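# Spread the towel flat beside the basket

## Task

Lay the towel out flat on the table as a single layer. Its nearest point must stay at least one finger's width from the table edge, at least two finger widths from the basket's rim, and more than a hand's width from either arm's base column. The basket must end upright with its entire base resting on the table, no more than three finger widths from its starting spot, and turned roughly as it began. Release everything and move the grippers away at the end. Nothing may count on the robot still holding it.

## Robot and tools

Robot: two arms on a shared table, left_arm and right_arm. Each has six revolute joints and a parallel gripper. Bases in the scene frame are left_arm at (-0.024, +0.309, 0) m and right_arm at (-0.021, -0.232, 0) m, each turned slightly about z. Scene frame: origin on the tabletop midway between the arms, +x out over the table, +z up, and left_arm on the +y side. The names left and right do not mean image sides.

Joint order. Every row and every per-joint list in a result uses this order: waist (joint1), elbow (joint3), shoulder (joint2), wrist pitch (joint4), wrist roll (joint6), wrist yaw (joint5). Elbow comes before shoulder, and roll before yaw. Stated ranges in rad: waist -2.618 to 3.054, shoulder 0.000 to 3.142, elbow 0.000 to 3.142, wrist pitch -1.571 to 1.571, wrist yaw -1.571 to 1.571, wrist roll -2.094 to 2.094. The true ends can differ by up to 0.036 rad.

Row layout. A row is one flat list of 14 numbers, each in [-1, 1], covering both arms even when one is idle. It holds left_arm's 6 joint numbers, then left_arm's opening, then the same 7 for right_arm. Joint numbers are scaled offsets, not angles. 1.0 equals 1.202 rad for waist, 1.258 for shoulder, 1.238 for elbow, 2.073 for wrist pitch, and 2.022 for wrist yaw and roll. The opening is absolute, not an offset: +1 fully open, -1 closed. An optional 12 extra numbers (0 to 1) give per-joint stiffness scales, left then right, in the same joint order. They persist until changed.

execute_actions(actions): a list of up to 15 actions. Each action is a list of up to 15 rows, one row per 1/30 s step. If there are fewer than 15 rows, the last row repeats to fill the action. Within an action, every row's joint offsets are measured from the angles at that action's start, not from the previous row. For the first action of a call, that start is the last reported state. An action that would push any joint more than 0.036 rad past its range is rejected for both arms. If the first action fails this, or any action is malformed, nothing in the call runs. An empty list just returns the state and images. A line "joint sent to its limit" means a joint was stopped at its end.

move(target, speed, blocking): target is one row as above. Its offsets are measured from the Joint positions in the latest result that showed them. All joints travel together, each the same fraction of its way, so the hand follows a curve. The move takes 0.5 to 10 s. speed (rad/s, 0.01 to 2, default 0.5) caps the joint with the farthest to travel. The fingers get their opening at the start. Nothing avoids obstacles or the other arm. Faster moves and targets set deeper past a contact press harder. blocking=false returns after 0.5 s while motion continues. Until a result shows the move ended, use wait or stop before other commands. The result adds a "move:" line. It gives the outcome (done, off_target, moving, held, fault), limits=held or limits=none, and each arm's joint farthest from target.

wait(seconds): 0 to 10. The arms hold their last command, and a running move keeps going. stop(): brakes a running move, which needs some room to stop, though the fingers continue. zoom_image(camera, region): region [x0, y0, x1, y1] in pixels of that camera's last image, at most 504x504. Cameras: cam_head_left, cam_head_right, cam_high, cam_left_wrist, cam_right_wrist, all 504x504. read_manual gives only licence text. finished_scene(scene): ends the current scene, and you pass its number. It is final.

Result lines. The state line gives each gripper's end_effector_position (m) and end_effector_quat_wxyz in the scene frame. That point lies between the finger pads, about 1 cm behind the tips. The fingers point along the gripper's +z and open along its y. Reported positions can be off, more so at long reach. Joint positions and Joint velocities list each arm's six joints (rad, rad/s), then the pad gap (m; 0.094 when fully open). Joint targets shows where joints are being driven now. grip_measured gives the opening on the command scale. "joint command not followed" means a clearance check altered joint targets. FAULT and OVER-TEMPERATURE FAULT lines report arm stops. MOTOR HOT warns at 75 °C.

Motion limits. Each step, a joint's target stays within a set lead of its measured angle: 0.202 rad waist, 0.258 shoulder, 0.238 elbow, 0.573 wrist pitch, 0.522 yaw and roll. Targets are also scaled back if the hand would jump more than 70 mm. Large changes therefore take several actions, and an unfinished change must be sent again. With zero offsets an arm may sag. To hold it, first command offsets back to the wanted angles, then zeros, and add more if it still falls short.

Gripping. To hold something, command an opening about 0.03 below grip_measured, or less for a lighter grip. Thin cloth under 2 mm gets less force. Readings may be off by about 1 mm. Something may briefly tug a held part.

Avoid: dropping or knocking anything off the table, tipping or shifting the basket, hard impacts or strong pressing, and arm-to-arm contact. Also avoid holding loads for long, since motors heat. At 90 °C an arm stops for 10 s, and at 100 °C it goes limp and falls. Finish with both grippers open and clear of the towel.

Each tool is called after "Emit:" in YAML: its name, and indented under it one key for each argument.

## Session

Emit:
execute_actions:
  actions: []

Scene clock: 0.00 s.
left_arm: end_effector_position=(+0.3621, +0.2263, +0.2667) grip_measured=+1.000 end_effector_quat_wxyz=(+0.489, -0.310, +0.814, +0.040) | right_arm: end_effector_position=(+0.3751, +0.0213, +0.3006) grip_measured=+1.000 end_effector_quat_wxyz=(+0.630, -0.625, +0.430, -0.164)
Joint names: [waist, elbow, shoulder, wrist pitch, wrist roll, wrist yaw]
Joint positions: left_arm=[-0.48   1.343  1.464 -0.712 -0.949 -0.796  0.094] | right_arm=[ 0.651  1.011  1.413  0.246 -1.259 -0.232  0.094]
Joint velocities: left_arm=[ 0.002  0.007 -0.002  0.037 -0.051  0.022  0.   ] | right_arm=[-0.007 -0.007  0.002 -0.022 -0.051 -0.022  0.   ]
Motor temperatures (°C, as the motors report them): left_arm=[25 26 30 29 22 24] | right_arm=[21 25 25 26 25 23]
Joint targets: left_arm=[-0.480 1.354 1.453 -0.715 -0.948 -0.807] | right_arm=[0.651 1.025 1.401 0.253 -1.251 -0.234]
Joint stiffness scale: left_arm=[1. 1. 1. 1. 1. 1.] | right_arm=[1. 1. 1. 1. 1. 1.]
camera_calibration (this result's frames):
cam_left_wrist: T_world_to_cam=[[0.642956, -0.660528, 0.387699, -0.188375], [-0.580897, -0.750463, -0.315219, 0.486029], [0.499165, -0.022541, -0.866214, 0.169246], [0, 0, 0, 1]] pos_world=[0.318968, 0.244135, 0.372842]
cam_right_wrist: T_world_to_cam=[[0.427386, -0.284085, 0.858276, -0.414263], [-0.0546209, -0.955727, -0.289142, 0.145915], [0.902418, 0.0766955, -0.423981, -0.0831475], [0, 0, 0, 1]] pos_world=[0.260054, 0.028146, 0.362489]

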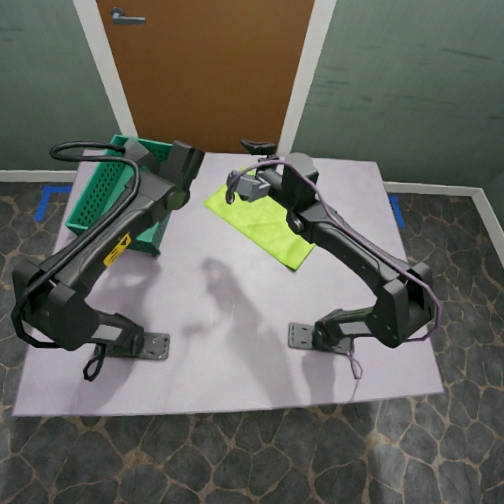

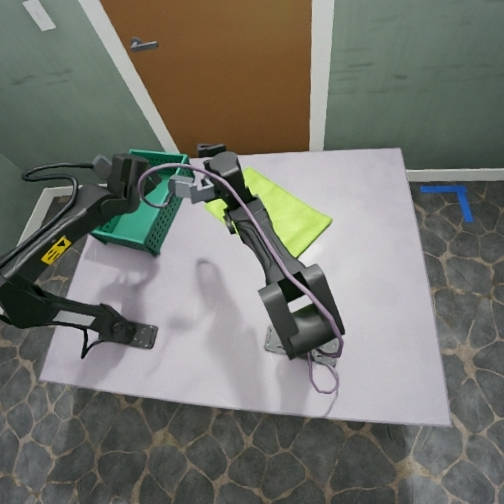

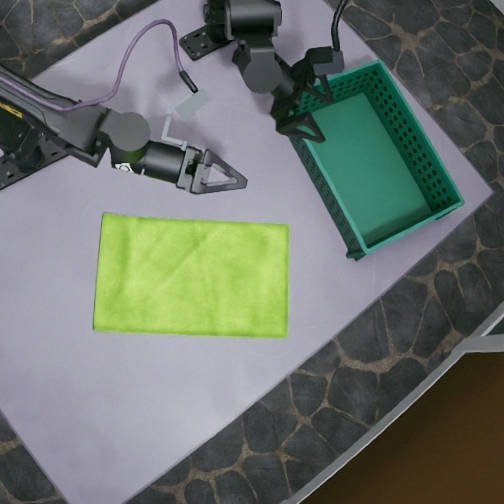

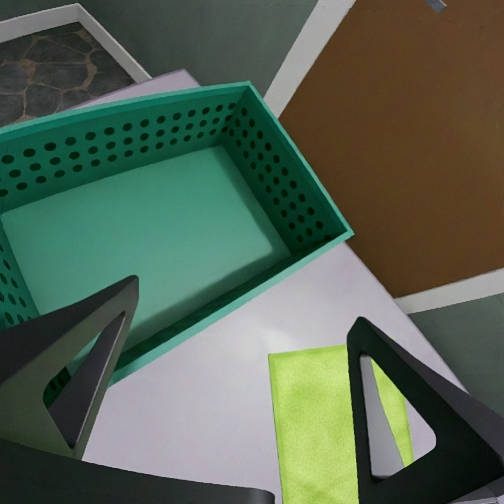

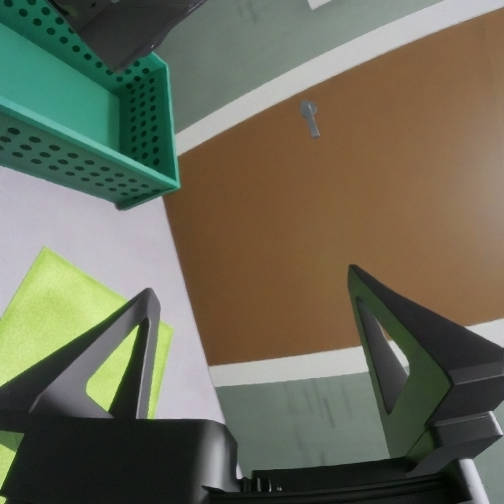

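Emit:
zoom_image:
  camera: "cam_high"
  region: [80, 190, 310, 360]

Emit:
zoom_image:
  camera: "cam_high"
  region: [85, 200, 175, 345]

Region (80, 190, 310, 360) of cam_high's 504x504 image, scaled by 2.191, with more detail than that image has; it fills the top 373 rows of this view, and the rest is white.

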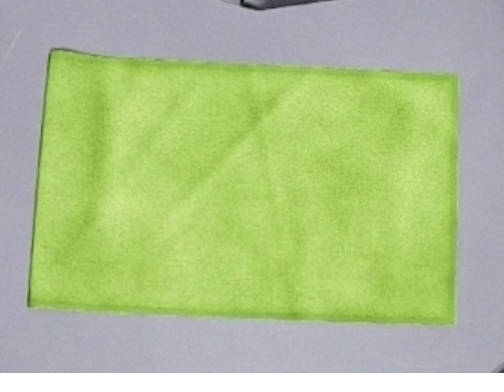

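Region (85, 200, 175, 345) of cam_high's 504x504 image, scaled by 3.476, with more detail than that image has; it fills the left 313 columns of this view, and the rest is white.

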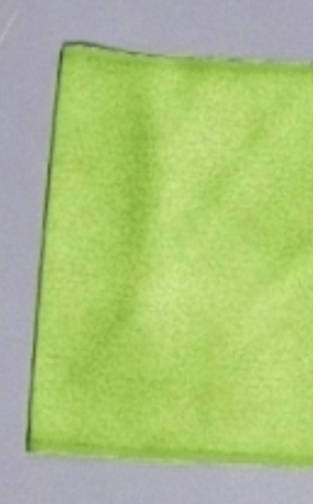

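Emit:
execute_actions:
  actions: []

Scene clock: 31.97 s.
left_arm: end_effector_position=(+0.3621, +0.2263, +0.2667) grip_measured=+1.000 end_effector_quat_wxyz=(+0.489, -0.310, +0.814, +0.040) | right_arm: end_effector_position=(+0.3751, +0.0213, +0.3006) grip_measured=+1.000 end_effector_quat_wxyz=(+0.630, -0.625, +0.430, -0.164)
Joint names: [waist, elbow, shoulder, wrist pitch, wrist roll, wrist yaw]
Joint positions: left_arm=[-0.48   1.343  1.464 -0.712 -0.949 -0.796  0.094] | right_arm=[ 0.651  1.011  1.413  0.246 -1.259 -0.232  0.094]
Joint velocities: left_arm=[-0.002 -0.012  0.012  0.007 -0.037  0.037  0.   ] | right_arm=[-0.012 -0.002 -0.012 -0.022  0.007  0.095  0.   ]
Motor temperatures (°C, as the motors report them): left_arm=[25 27 30 31 22 24] | right_arm=[21 27 26 31 25 23]
Joint targets: left_arm=[-0.480 1.354 1.453 -0.715 -0.948 -0.807] | right_arm=[0.651 1.025 1.401 0.253 -1.251 -0.234]
Joint stiffness scale: left_arm=[1. 1. 1. 1. 1. 1.] | right_arm=[1. 1. 1. 1. 1. 1.]
camera_calibration (this result's frames):
cam_left_wrist: T_world_to_cam=[[0.642956, -0.660528, 0.387699, -0.188375], [-0.580897, -0.750463, -0.315219, 0.486029], [0.499165, -0.022541, -0.866214, 0.169246], [0, 0, 0, 1]] pos_world=[0.318968, 0.244135, 0.372842]
cam_right_wrist: T_world_to_cam=[[0.427386, -0.284085, 0.858276, -0.414263], [-0.0546209, -0.955727, -0.289142, 0.145915], [0.902418, 0.0766955, -0.423981, -0.0831475], [0, 0, 0, 1]] pos_world=[0.260054, 0.028146, 0.362489]

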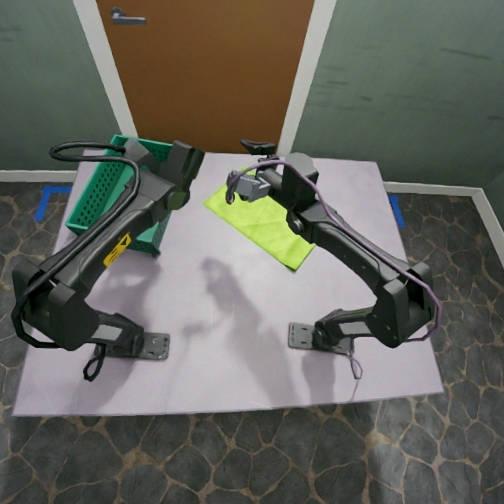

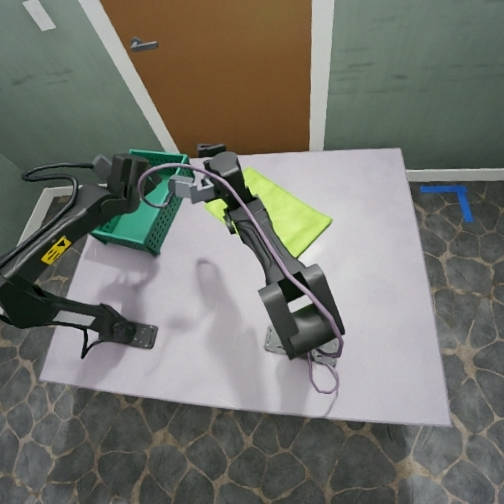

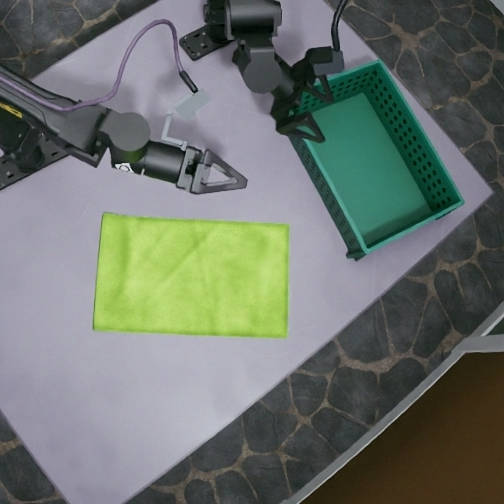

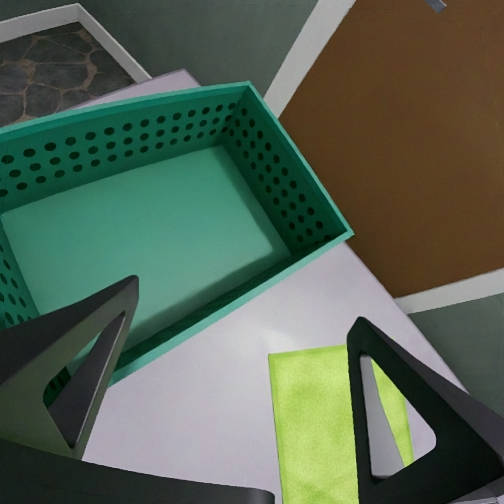

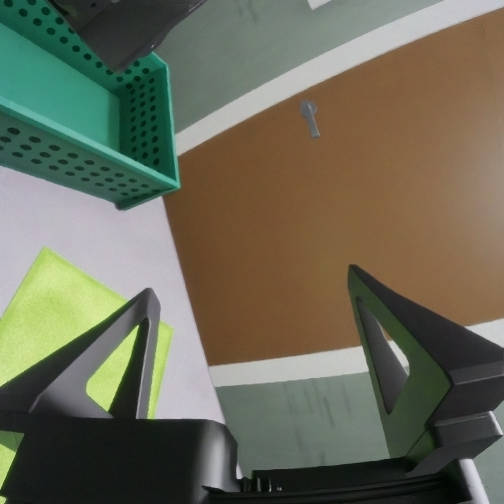

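Emit:
zoom_image:
  camera: "cam_high"
  region: [70, 190, 310, 360]

Emit:
zoom_image:
  camera: "cam_head_right"
  region: [200, 160, 350, 280]

Region (70, 190, 310, 360) of cam_high's 504x504 image, scaled by 2.100, with more detail than that image has; it fills the top 357 rows of this view, and the rest is white.

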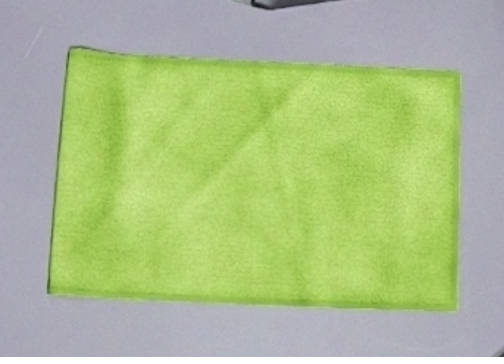

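Region (200, 160, 350, 280) of cam_head_right's 504x504 image, scaled by 3.360, with more detail than that image has; it fills the top 403 rows of this view, and the rest is white.

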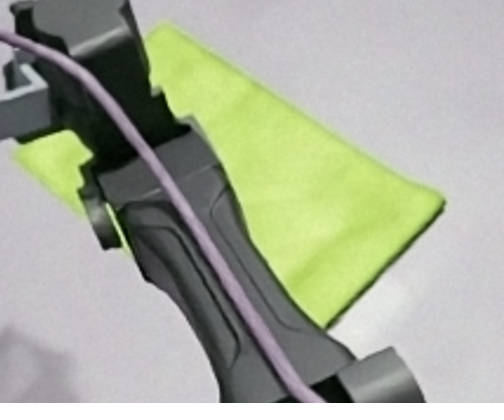

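Emit:
move:
  target: [0, 0.009, -0.009, 0, 0, -0.005, 1, -0.245, 0.5565, 0.5882, -0.6507, 0.2888, 0.12, 0.28]
  speed: 0.8

Scene clock: 154.47 s.
left_arm: end_effector_position=(+0.3622, +0.2261, +0.2666) grip_measured=+1.000 end_effector_quat_wxyz=(+0.489, -0.310, +0.814, +0.040) | right_arm: end_effector_position=(+0.3770, -0.1547, +0.0246) grip_measured=+0.282 end_effector_quat_wxyz=(-0.011, -0.424, +0.906, -0.001)
Joint names: [waist, elbow, shoulder, wrist pitch, wrist roll, wrist yaw]
Joint positions: left_arm=[-0.48   1.343  1.464 -0.712 -0.949 -0.795  0.094] | right_arm=[ 0.364  1.662  2.162 -1.091 -0.684  0.008  0.06 ]
Joint velocities: left_arm=[-0.007  0.007  0.002 -0.037  0.007  0.007  0.   ] | right_arm=[-0.002 -0.002  0.017  0.051  0.037  0.066 -0.   ]
Motor temperatures (°C, as the motors report them): left_arm=[25 27 30 33 22 25] | right_arm=[21 28 27 37 25 23]
Joint targets: left_arm=[-0.480 1.354 1.452 -0.712 -0.949 -0.806] | right_arm=[0.356 1.700 2.153 -1.103 -0.675 0.011]
Joint stiffness scale: left_arm=[1. 1. 1. 1. 1. 1.] | right_arm=[1. 1. 1. 1. 1. 1.]
move: off_target (right_arm); limits=none; left_arm: farthest joint: the elbow, 0.012 radians from its target (0.012 radians at the start); right_arm: farthest joint: the elbow, 0.038 radians from its target (0.689 radians at the start)
camera_calibration (this result's frames):
cam_left_wrist: T_world_to_cam=[[0.642618, -0.660741, 0.387897, -0.188336], [-0.581612, -0.750245, -0.31442, 0.485867], [0.498768, -0.0235533, -0.866415, 0.16957], [0, 0, 0, 1]] pos_world=[0.319038, 0.244072, 0.37274]
cam_right_wrist: T_world_to_cam=[[0.649025, -0.760713, -0.00907155, -0.364097], [-0.585963, -0.507465, 0.631765, 0.145018], [-0.485195, -0.404716, -0.775107, 0.268937], [0, 0, 0, 1]] pos_world=[0.45177, -0.0945386, 0.113535]

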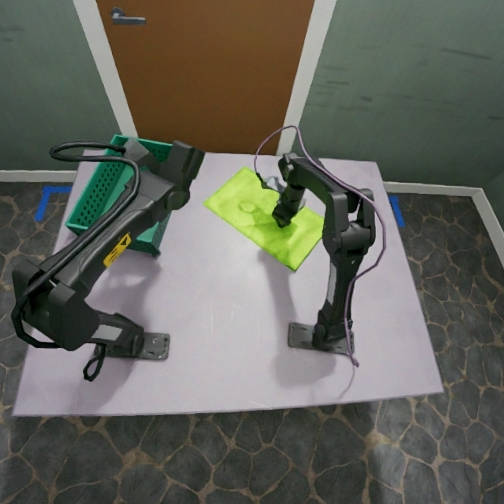

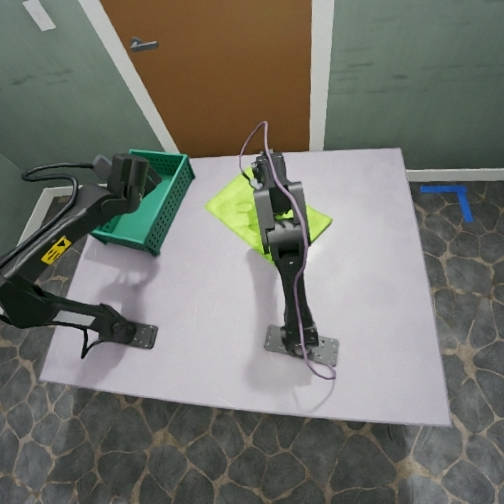

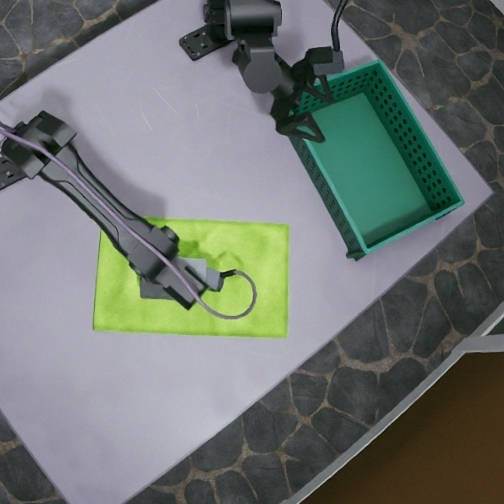

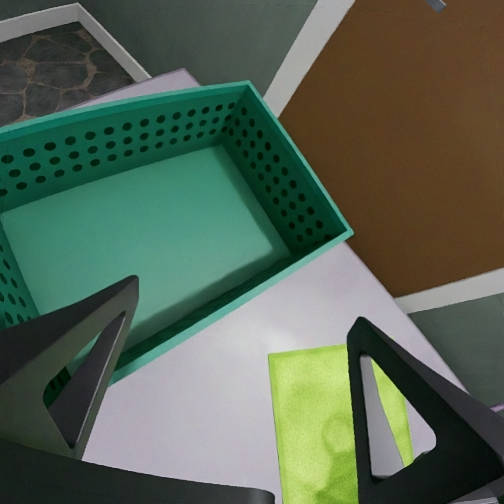

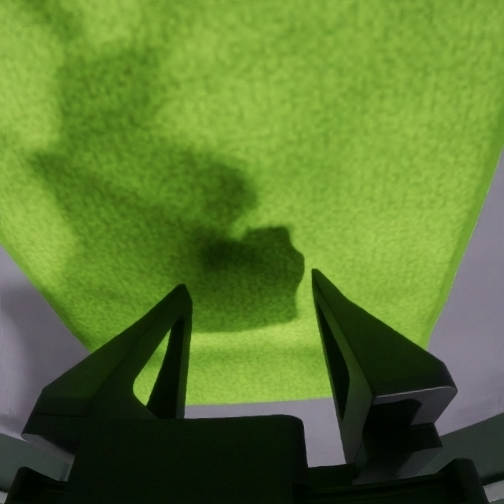

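Emit:
move:
  target: [0, 0.009, -0.009, 0, 0, -0.005, 1, 0, -0.05, 0.03, 0.036, 0, 0, 0.28]
  speed: 0.1

Scene clock: 163.27 s.
left_arm: end_effector_position=(+0.3622, +0.2260, +0.2665) grip_measured=+1.000 end_effector_quat_wxyz=(+0.489, -0.310, +0.814, +0.039) | right_arm: end_effector_position=(+0.3722, -0.1561, +0.0102) grip_measured=+0.282 end_effector_quat_wxyz=(-0.023, -0.424, +0.905, +0.000)
Joint names: [waist, elbow, shoulder, wrist pitch, wrist roll, wrist yaw]
Joint positions: left_arm=[-0.48   1.343  1.464 -0.712 -0.949 -0.794  0.094] | right_arm=[ 0.364  1.634  2.182 -1.067 -0.684  0.01   0.06 ]
Joint velocities: left_arm=[-0.012  0.017 -0.017 -0.051  0.007  0.066  0.   ] | right_arm=[-0.007 -0.002 -0.002 -0.022 -0.007  0.051  0.   ]
Motor temperatures (°C, as the motors report them): left_arm=[25 27 30 33 22 25] | right_arm=[21 28 28 35 25 23]
Joint targets: left_arm=[-0.480 1.354 1.452 -0.712 -0.949 -0.805] | right_arm=[0.364 1.600 2.200 -1.016 -0.684 0.008]
Joint stiffness scale: left_arm=[1. 1. 1. 1. 1. 1.] | right_arm=[1. 1. 1. 1. 1. 1.]
move: off_target (right_arm); limits=none; left_arm: farthest joint: the elbow, 0.012 radians from its target (0.012 radians at the start); right_arm: farthest joint: the wrist pitch, 0.051 radians from its target (0.075 radians at the start)
camera_calibration (this result's frames):
cam_left_wrist: T_world_to_cam=[[0.642392, -0.660883, 0.388029, -0.18831], [-0.582089, -0.750098, -0.313888, 0.48576], [0.498503, -0.0242281, -0.866549, 0.169786], [0, 0, 0, 1]] pos_world=[0.319085, 0.24403, 0.372672]
cam_right_wrist: T_world_to_cam=[[0.648482, -0.761004, -0.0185528, -0.361946], [-0.571336, -0.502674, 0.648764, 0.145759], [-0.503038, -0.410112, -0.760764, 0.260492], [0, 0, 0, 1]] pos_world=[0.44903, -0.0953417, 0.0968947]

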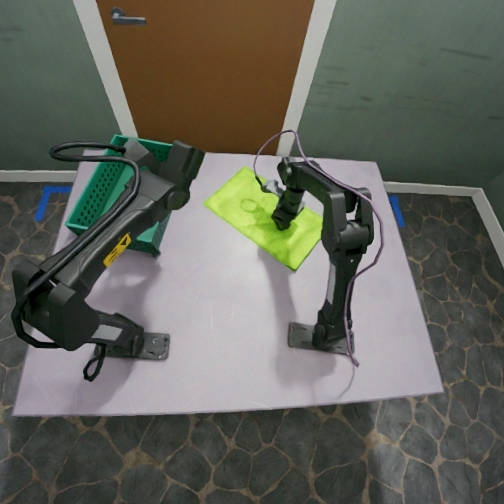

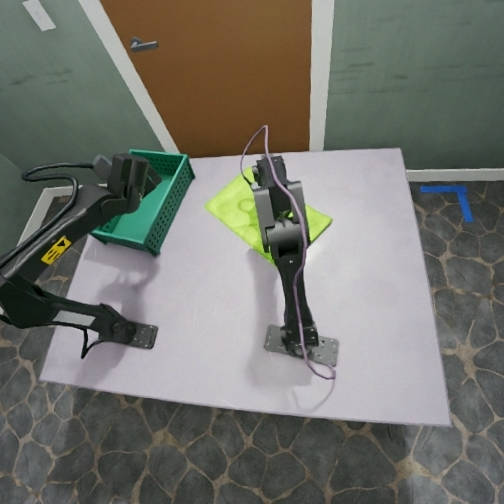

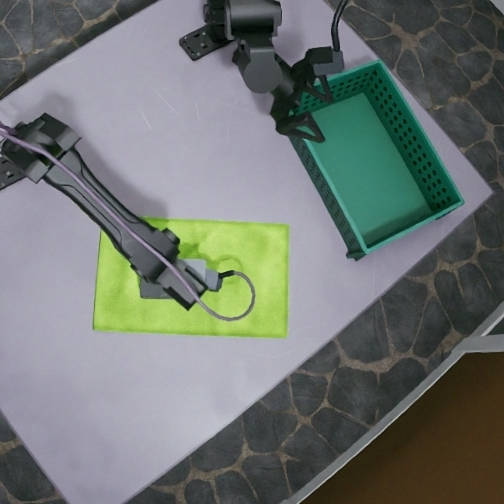

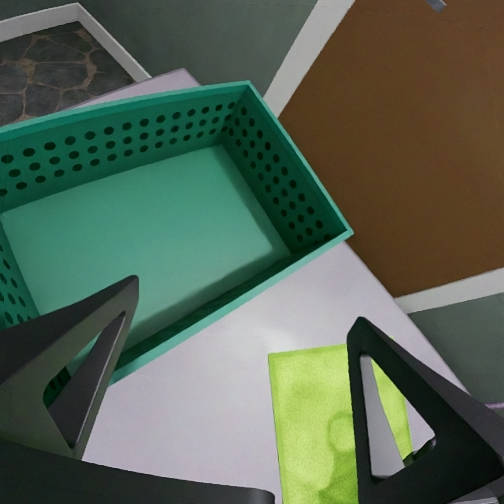

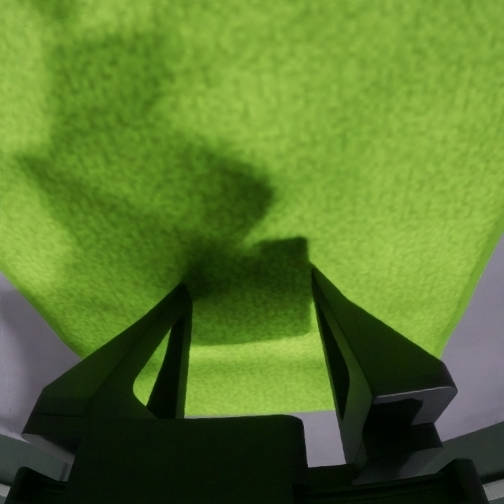

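Emit:
execute_actions:
  actions:
    - [[0,0.009,-0.009,0,0,-0.005,1,0,-0.027,0.015,0.015,0,0,0.24],[0,0.009,-0.009,0,0,-0.005,1,0,-0.027,0.015,0.015,0,0,0.195],[0,0.009,-0.009,0,0,-0.005,1,0,-0.027,0.015,0.015,0,0,0.15],[0,0.009,-0.009,0,0,-0.005,1,0,-0.027,0.015,0.015,0,0,0.105],[0,0.009,-0.009,0,0,-0.005,1,0,-0.027,0.015,0.015,0,0,0.06],[0,0.009,-0.009,0,0,-0.005,1,0,-0.027,0.015,0.015,0,0,0.015],[0,0.009,-0.009,0,0,-0.005,1,0,-0.027,0.015,0.015,0,0,-0.03],[0,0.009,-0.009,0,0,-0.005,1,0,-0.027,0.015,0.015,0,0,-0.075],[0,0.009,-0.009,0,0,-0.005,1,0,-0.027,0.015,0.015,0,0,-0.12],[0,0.009,-0.009,0,0,-0.005,1,0,-0.027,0.015,0.015,0,0,-0.165],[0,0.009,-0.009,0,0,-0.005,1,0,-0.027,0.015,0.015,0,0,-0.21],[0,0.009,-0.009,0,0,-0.005,1,0,-0.027,0.015,0.015,0,0,-0.255],[0,0.009,-0.009,0,0,-0.005,1,0,-0.027,0.015,0.015,0,0,-0.30],[0,0.009,-0.009,0,0,-0.005,1,0,-0.027,0.015,0.015,0,0,-0.345],[0,0.009,-0.009,0,0,-0.005,1,0,-0.027,0.015,0.015,0,0,-0.39]]
    - [[0,0.009,-0.009,0,0,-0.005,1,0,-0.027,0.015,0.015,0,0,-0.435],[0,0.009,-0.009,0,0,-0.005,1,0,-0.027,0.015,0.015,0,0,-0.48],[0,0.009,-0.009,0,0,-0.005,1,0,-0.027,0.015,0.015,0,0,-0.525],[0,0.009,-0.009,0,0,-0.005,1,0,-0.027,0.015,0.015,0,0,-0.57],[0,0.009,-0.009,0,0,-0.005,1,0,-0.027,0.015,0.015,0,0,-0.615],[0,0.009,-0.009,0,0,-0.005,1,0,-0.027,0.015,0.015,0,0,-0.66],[0,0.009,-0.009,0,0,-0.005,1,0,-0.027,0.015,0.015,0,0,-0.705],[0,0.009,-0.009,0,0,-0.005,1,0,-0.027,0.015,0.015,0,0,-0.75],[0,0.009,-0.009,0,0,-0.005,1,0,-0.027,0.015,0.015,0,0,-0.795],[0,0.009,-0.009,0,0,-0.005,1,0,-0.027,0.015,0.015,0,0,-0.84],[0,0.009,-0.009,0,0,-0.005,1,0,-0.027,0.015,0.015,0,0,-0.885],[0,0.009,-0.009,0,0,-0.005,1,0,-0.027,0.015,0.015,0,0,-0.93],[0,0.009,-0.009,0,0,-0.005,1,0,-0.027,0.015,0.015,0,0,-0.97],[0,0.009,-0.009,0,0,-0.005,1,0,-0.027,0.015,0.015,0,0,-1],[0,0.009,-0.009,0,0,-0.005,1,0,-0.027,0.015,0.015,0,0,-1]]

Scene clock: 183.47 s.
left_arm: end_effector_position=(+0.3622, +0.2260, +0.2665) grip_measured=+1.000 end_effector_quat_wxyz=(+0.489, -0.310, +0.814, +0.039) | right_arm: end_effector_position=(+0.3750, -0.1579, +0.0101) grip_measured=-0.971 end_effector_quat_wxyz=(-0.019, -0.424, +0.905, -0.007)
Joint names: [waist, elbow, shoulder, wrist pitch, wrist roll, wrist yaw]
Joint positions: left_arm=[-0.48   1.343  1.464 -0.712 -0.949 -0.794  0.094] | right_arm=[ 0.364  1.634  2.182 -1.057 -0.684  0.023  0.001]
Joint velocities: left_arm=[-0.007 -0.012  0.002 -0.037 -0.007  0.022  0.   ] | right_arm=[-0.002  0.002 -0.007 -0.022  0.007 -0.007  0.   ]
Motor temperatures (°C, as the motors report them): left_arm=[25 28 30 33 22 25] | right_arm=[21 27 28 33 25 23]
Joint targets: left_arm=[-0.480 1.354 1.452 -0.712 -0.949 -0.804] | right_arm=[0.364 1.601 2.201 -1.029 -0.684 0.020]
Joint stiffness scale: left_arm=[1. 1. 1. 1. 1. 1.] | right_arm=[1. 1. 1. 1. 1. 1.]
camera_calibration (this result's frames):
cam_left_wrist: T_world_to_cam=[[0.642392, -0.660883, 0.388029, -0.18831], [-0.582089, -0.750098, -0.313888, 0.48576], [0.498503, -0.0242281, -0.866549, 0.169786], [0, 0, 0, 1]] pos_world=[0.319085, 0.24403, 0.372672]
cam_right_wrist: T_world_to_cam=[[0.648988, -0.760794, -0.00272366, -0.365428], [-0.578951, -0.496185, 0.647006, 0.150454], [-0.493589, -0.418322, -0.76248, 0.256345], [0, 0, 0, 1]] pos_world=[0.450793, -0.0961275, 0.0971183]

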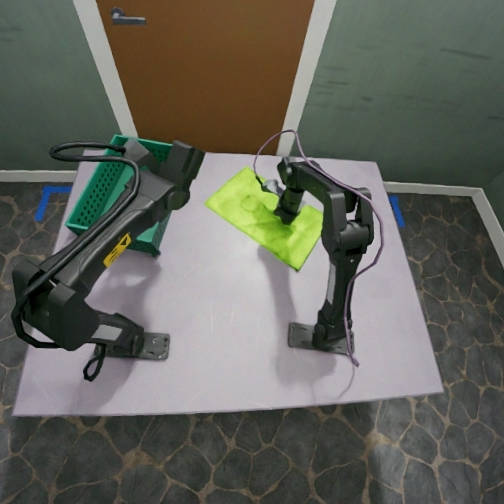

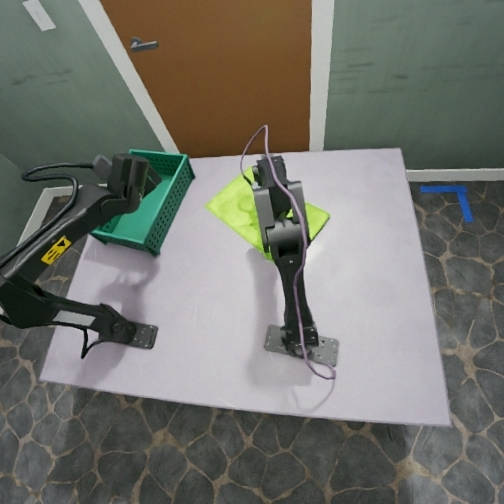

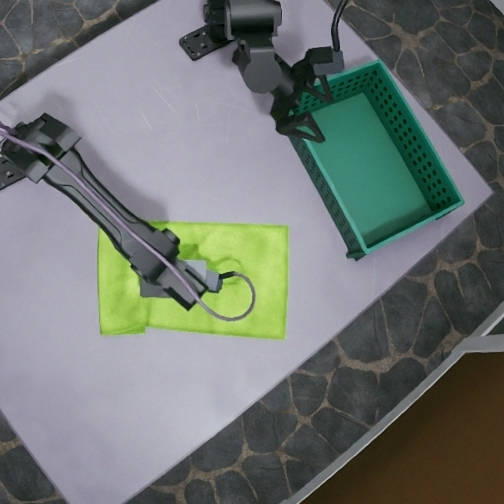

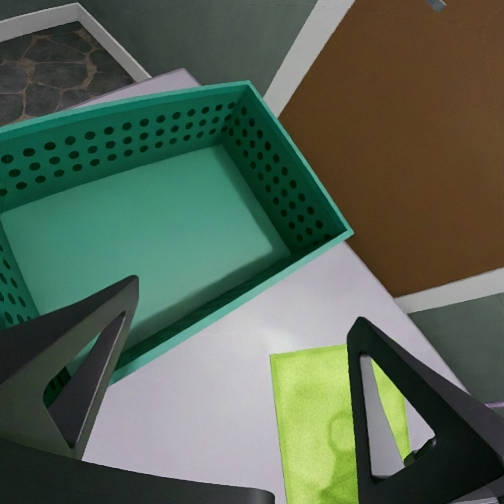

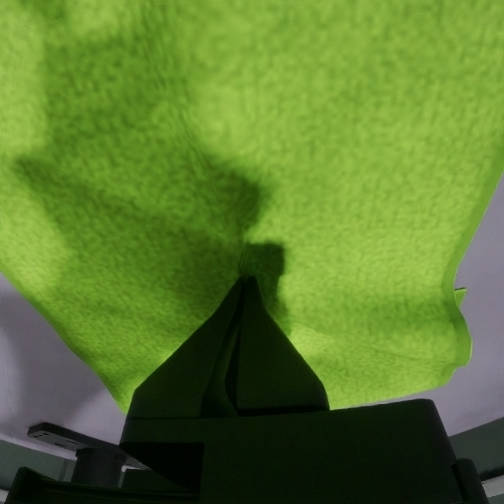

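Emit:
zoom_image:
  camera: "cam_right_wrist"
  region: [170, 200, 330, 360]

Emit:
wait:
  seconds: 0

Region (170, 200, 330, 360) of cam_right_wrist's 504x504 image, scaled by 3.150, with more detail than that image has.

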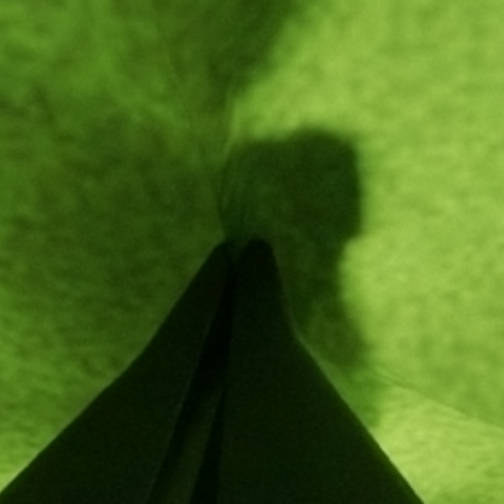

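Scene clock: 186.67 s.
left_arm: end_effector_position=(+0.3622, +0.2260, +0.2665) grip_measured=+1.000 end_effector_quat_wxyz=(+0.489, -0.310, +0.814, +0.039) | right_arm: end_effector_position=(+0.3750, -0.1579, +0.0101) grip_measured=-0.971 end_effector_quat_wxyz=(-0.019, -0.424, +0.905, -0.007)
Joint names: [waist, elbow, shoulder, wrist pitch, wrist roll, wrist yaw]
Joint positions: left_arm=[-0.48   1.343  1.464 -0.712 -0.949 -0.794  0.094] | right_arm=[ 0.364  1.634  2.182 -1.057 -0.684  0.023  0.001]
Joint velocities: left_arm=[ 0.002 -0.007 -0.002 -0.037 -0.037  0.037  0.   ] | right_arm=[-0.017 -0.007  0.002 -0.066  0.022  0.022 -0.   ]
Motor temperatures (°C, as the motors report them): left_arm=[25 28 30 33 22 25] | right_arm=[21 27 28 33 25 23]
Joint targets: left_arm=[-0.480 1.354 1.452 -0.712 -0.949 -0.804] | right_arm=[0.364 1.601 2.201 -1.029 -0.684 0.020]
Joint stiffness scale: left_arm=[1. 1. 1. 1. 1. 1.] | right_arm=[1. 1. 1. 1. 1. 1.]
camera_calibration (this result's frames):
cam_left_wrist: T_world_to_cam=[[0.642392, -0.660883, 0.388029, -0.18831], [-0.582089, -0.750098, -0.313888, 0.48576], [0.498503, -0.0242281, -0.866549, 0.169786], [0, 0, 0, 1]] pos_world=[0.319085, 0.24403, 0.372672]
cam_right_wrist: T_world_to_cam=[[0.648988, -0.760794, -0.00272366, -0.365428], [-0.578951, -0.496185, 0.647006, 0.150454], [-0.493589, -0.418322, -0.76248, 0.256345], [0, 0, 0, 1]] pos_world=[0.450793, -0.0961275, 0.0971183]

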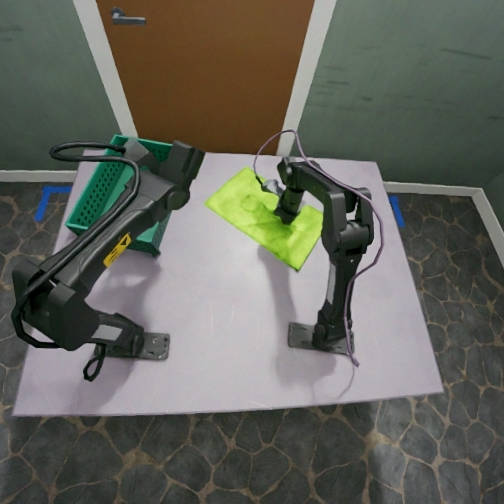

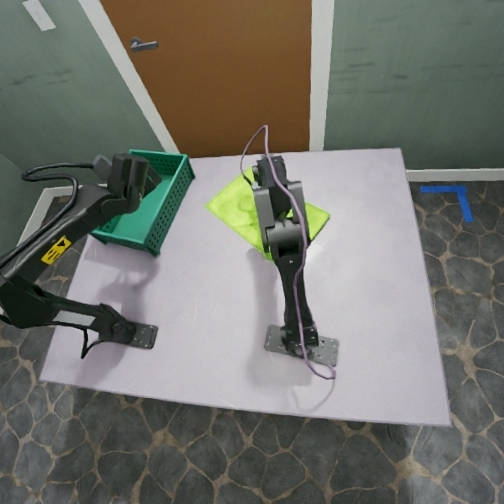

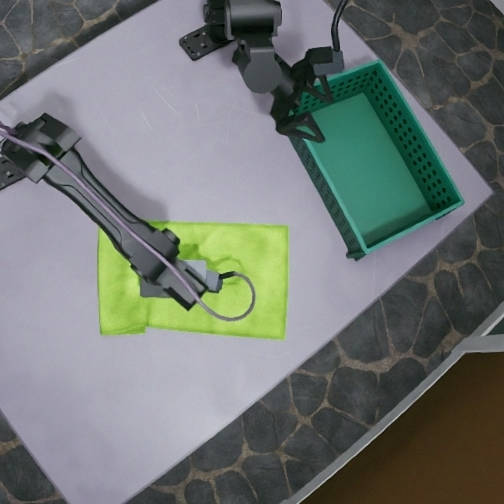

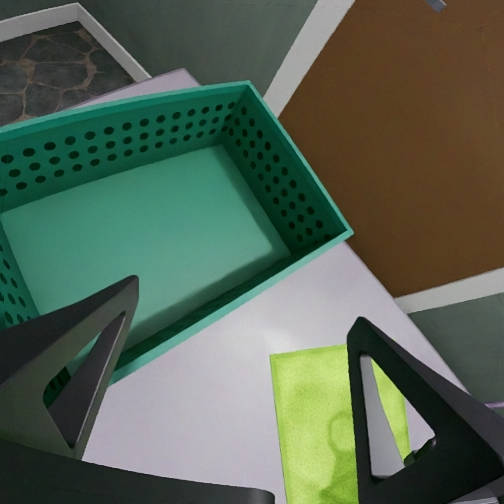

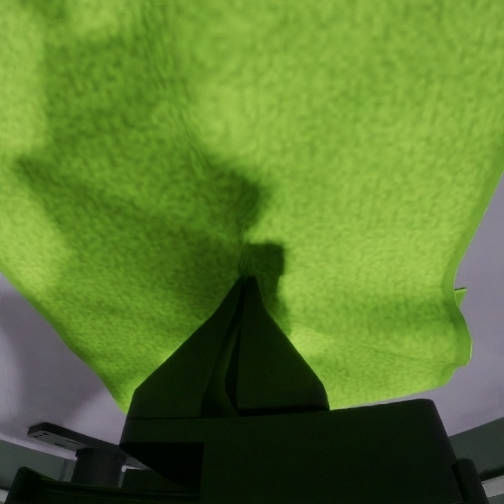

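Emit:
move:
  target: [0, 0.009, -0.009, 0, 0, -0.005, 1, 0, 0.126, -0.057, -0.074, 0, -0.01, -1]
  speed: 0.15

Scene clock: 192.27 s.
left_arm: end_effector_position=(+0.3622, +0.2259, +0.2664) grip_measured=+1.000 end_effector_quat_wxyz=(+0.489, -0.310, +0.815, +0.039) | right_arm: end_effector_position=(+0.3813, -0.1550, +0.0564) grip_measured=-0.971 end_effector_quat_wxyz=(-0.006, -0.424, +0.906, -0.006)
Joint names: [waist, elbow, shoulder, wrist pitch, wrist roll, wrist yaw]
Joint positions: left_arm=[-0.48   1.343  1.464 -0.712 -0.949 -0.793  0.094] | right_arm=[ 0.364  1.759  2.142 -1.197 -0.684  0.014  0.001]
Joint velocities: left_arm=[ 0.012 -0.012  0.007 -0.066  0.007  0.066  0.   ] | right_arm=[ 0.007  0.007 -0.017  0.007 -0.037  0.081 -0.001]
Motor temperatures (°C, as the motors report them): left_arm=[25 28 30 33 22 25] | right_arm=[21 27 28 33 25 23]
Joint targets: left_arm=[-0.480 1.354 1.452 -0.712 -0.949 -0.804] | right_arm=[0.364 1.790 2.111 -1.210 -0.684 0.003]
Joint stiffness scale: left_arm=[1. 1. 1. 1. 1. 1.] | right_arm=[1. 1. 1. 1. 1. 1.]
move: off_target (right_arm); limits=none; left_arm: farthest joint: the elbow, 0.012 radians from its target (0.012 radians at the start); right_arm: farthest joint: the shoulder, 0.031 radians from its target (0.072 radians at the start)
camera_calibration (this result's frames):
cam_left_wrist: T_world_to_cam=[[0.642167, -0.661024, 0.388161, -0.188284], [-0.582565, -0.749951, -0.313355, 0.485652], [0.498237, -0.0249027, -0.866683, 0.170002], [0, 0, 0, 1]] pos_world=[0.319132, 0.243988, 0.372604]
cam_right_wrist: T_world_to_cam=[[0.64885, -0.760913, 0.0020227, -0.367468], [-0.593722, -0.504616, 0.626782, 0.130964], [-0.475906, -0.407889, -0.779192, 0.291772], [0, 0, 0, 1]] pos_world=[0.455045, -0.0945142, 0.146003]

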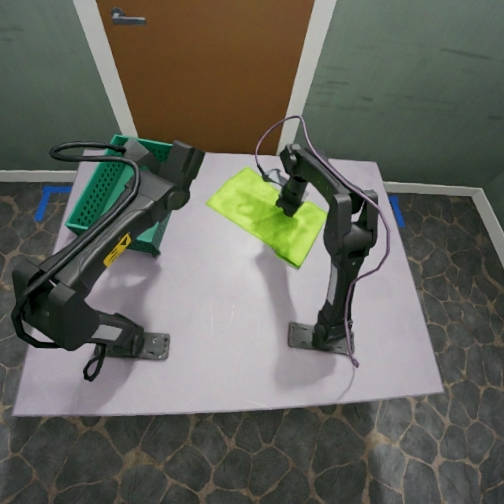

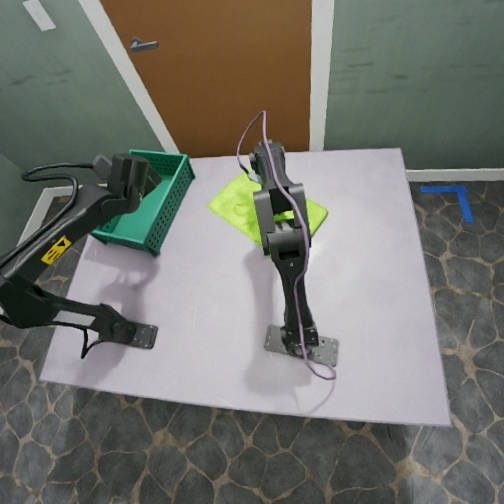

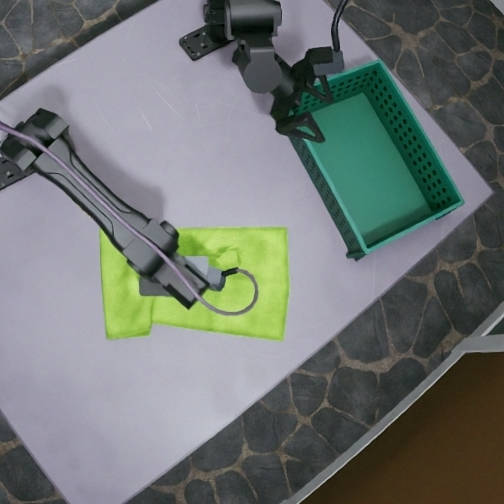

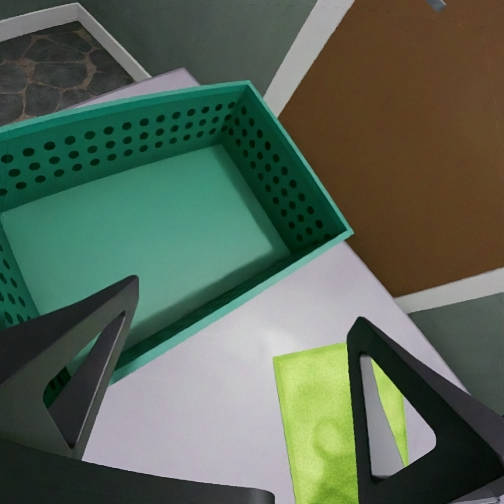

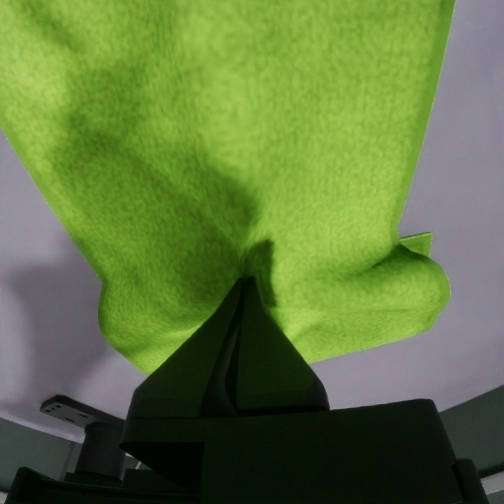

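Emit:
move:
  target: [0, 0.009, -0.009, 0, 0, -0.005, 1, 0, 0.017, -0.216, -0.006, 0, -0.005, -1]
  speed: 0.25

Scene clock: 204.70 s.
left_arm: end_effector_position=(+0.3622, +0.2258, +0.2664) grip_measured=+1.000 end_effector_quat_wxyz=(+0.489, -0.310, +0.815, +0.039) | right_arm: end_effector_position=(+0.3834, -0.1546, +0.1530) grip_measured=-0.971 end_effector_quat_wxyz=(+0.110, -0.420, +0.900, -0.035)
Joint names: [waist, elbow, shoulder, wrist pitch, wrist roll, wrist yaw]
Joint positions: left_arm=[-0.48   1.343  1.464 -0.712 -0.949 -0.793  0.094] | right_arm=[ 0.364  1.759  1.896 -1.202 -0.684  0.014  0.001]
Joint velocities: left_arm=[-0.007  0.007  0.002  0.007 -0.022 -0.007  0.   ] | right_arm=[-0.027 -0.002  0.007  0.007 -0.007 -0.051 -0.001]
Motor temperatures (°C, as the motors report them): left_arm=[25 28 30 34 22 25] | right_arm=[21 27 29 32 25 23]
Joint targets: left_arm=[-0.480 1.354 1.452 -0.712 -0.949 -0.804] | right_arm=[0.364 1.780 1.870 -1.209 -0.684 0.004]
Joint stiffness scale: left_arm=[1. 1. 1. 1. 1. 1.] | right_arm=[1. 1. 1. 1. 1. 1.]
move: off_target (right_arm); limits=none; left_arm: farthest joint: the elbow, 0.012 radians from its target (0.012 radians at the start); right_arm: farthest joint: the shoulder, 0.025 radians from its target (0.271 radians at the start)
camera_calibration (this result's frames):
cam_left_wrist: T_world_to_cam=[[0.641941, -0.661166, 0.388293, -0.188258], [-0.583041, -0.749804, -0.312822, 0.485544], [0.497971, -0.0255773, -0.866816, 0.170218], [0, 0, 0, 1]] pos_world=[0.319179, 0.243947, 0.372536]
cam_right_wrist: T_world_to_cam=[[0.634459, -0.76371, 0.119202, -0.381563], [-0.72118, -0.529385, 0.446823, 0.144496], [-0.278139, -0.369457, -0.886646, 0.31471], [0, 0, 0, 1]] pos_world=[0.433827, -0.0986374, 0.259955]

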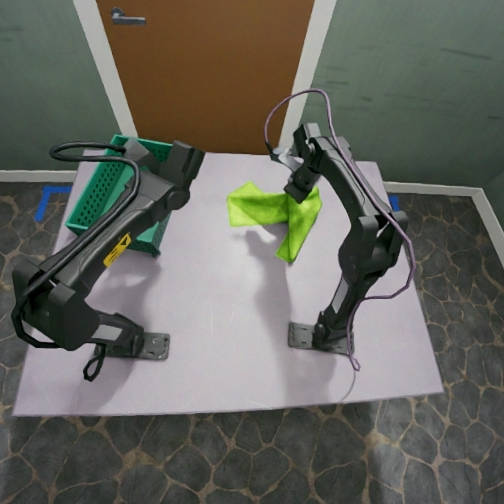

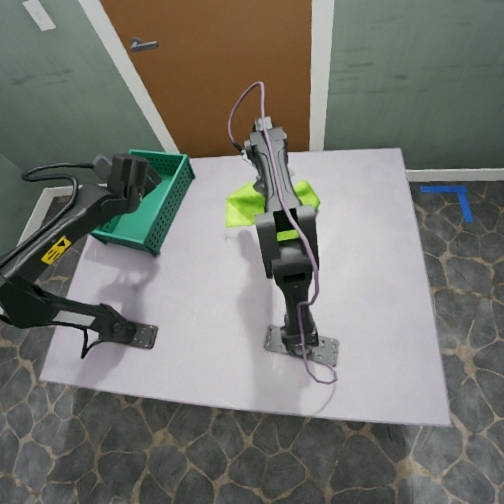

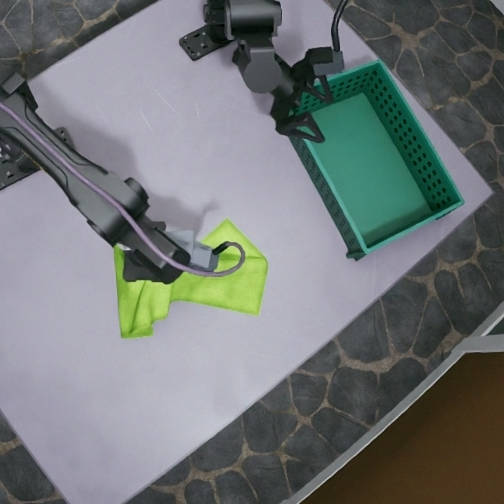

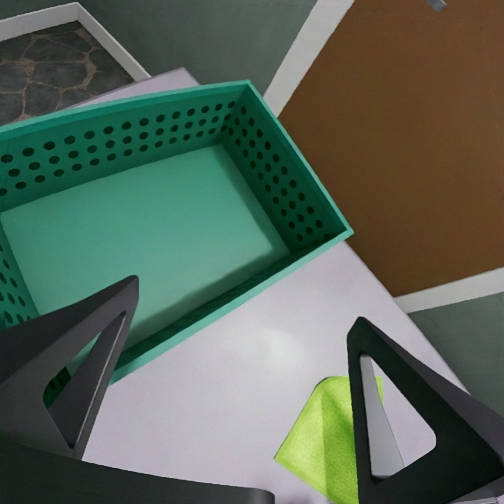

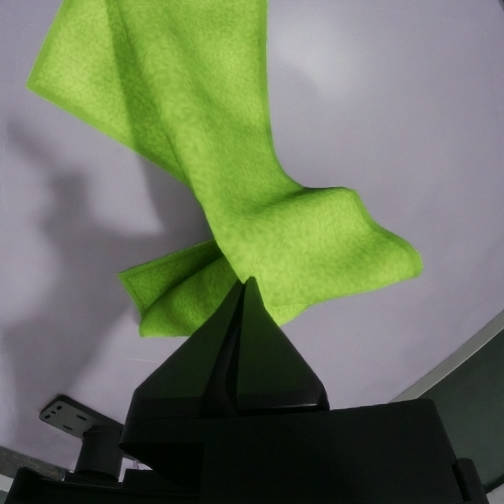

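Emit:
zoom_image:
  camera: "cam_head_left"
  region: [210, 160, 350, 280]

Region (210, 160, 350, 280) of cam_head_left's 504x504 image, scaled by 3.600, with more detail than that image has; it fills the top 432 rows of this view, and the rest is white.

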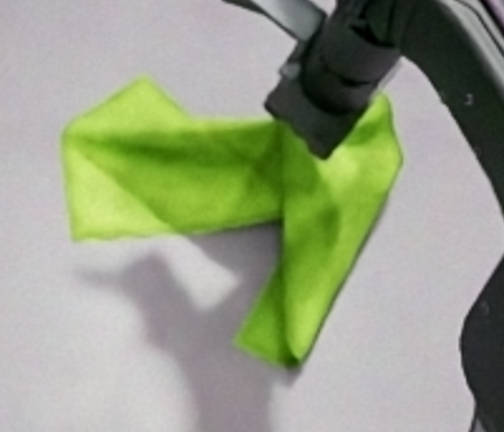

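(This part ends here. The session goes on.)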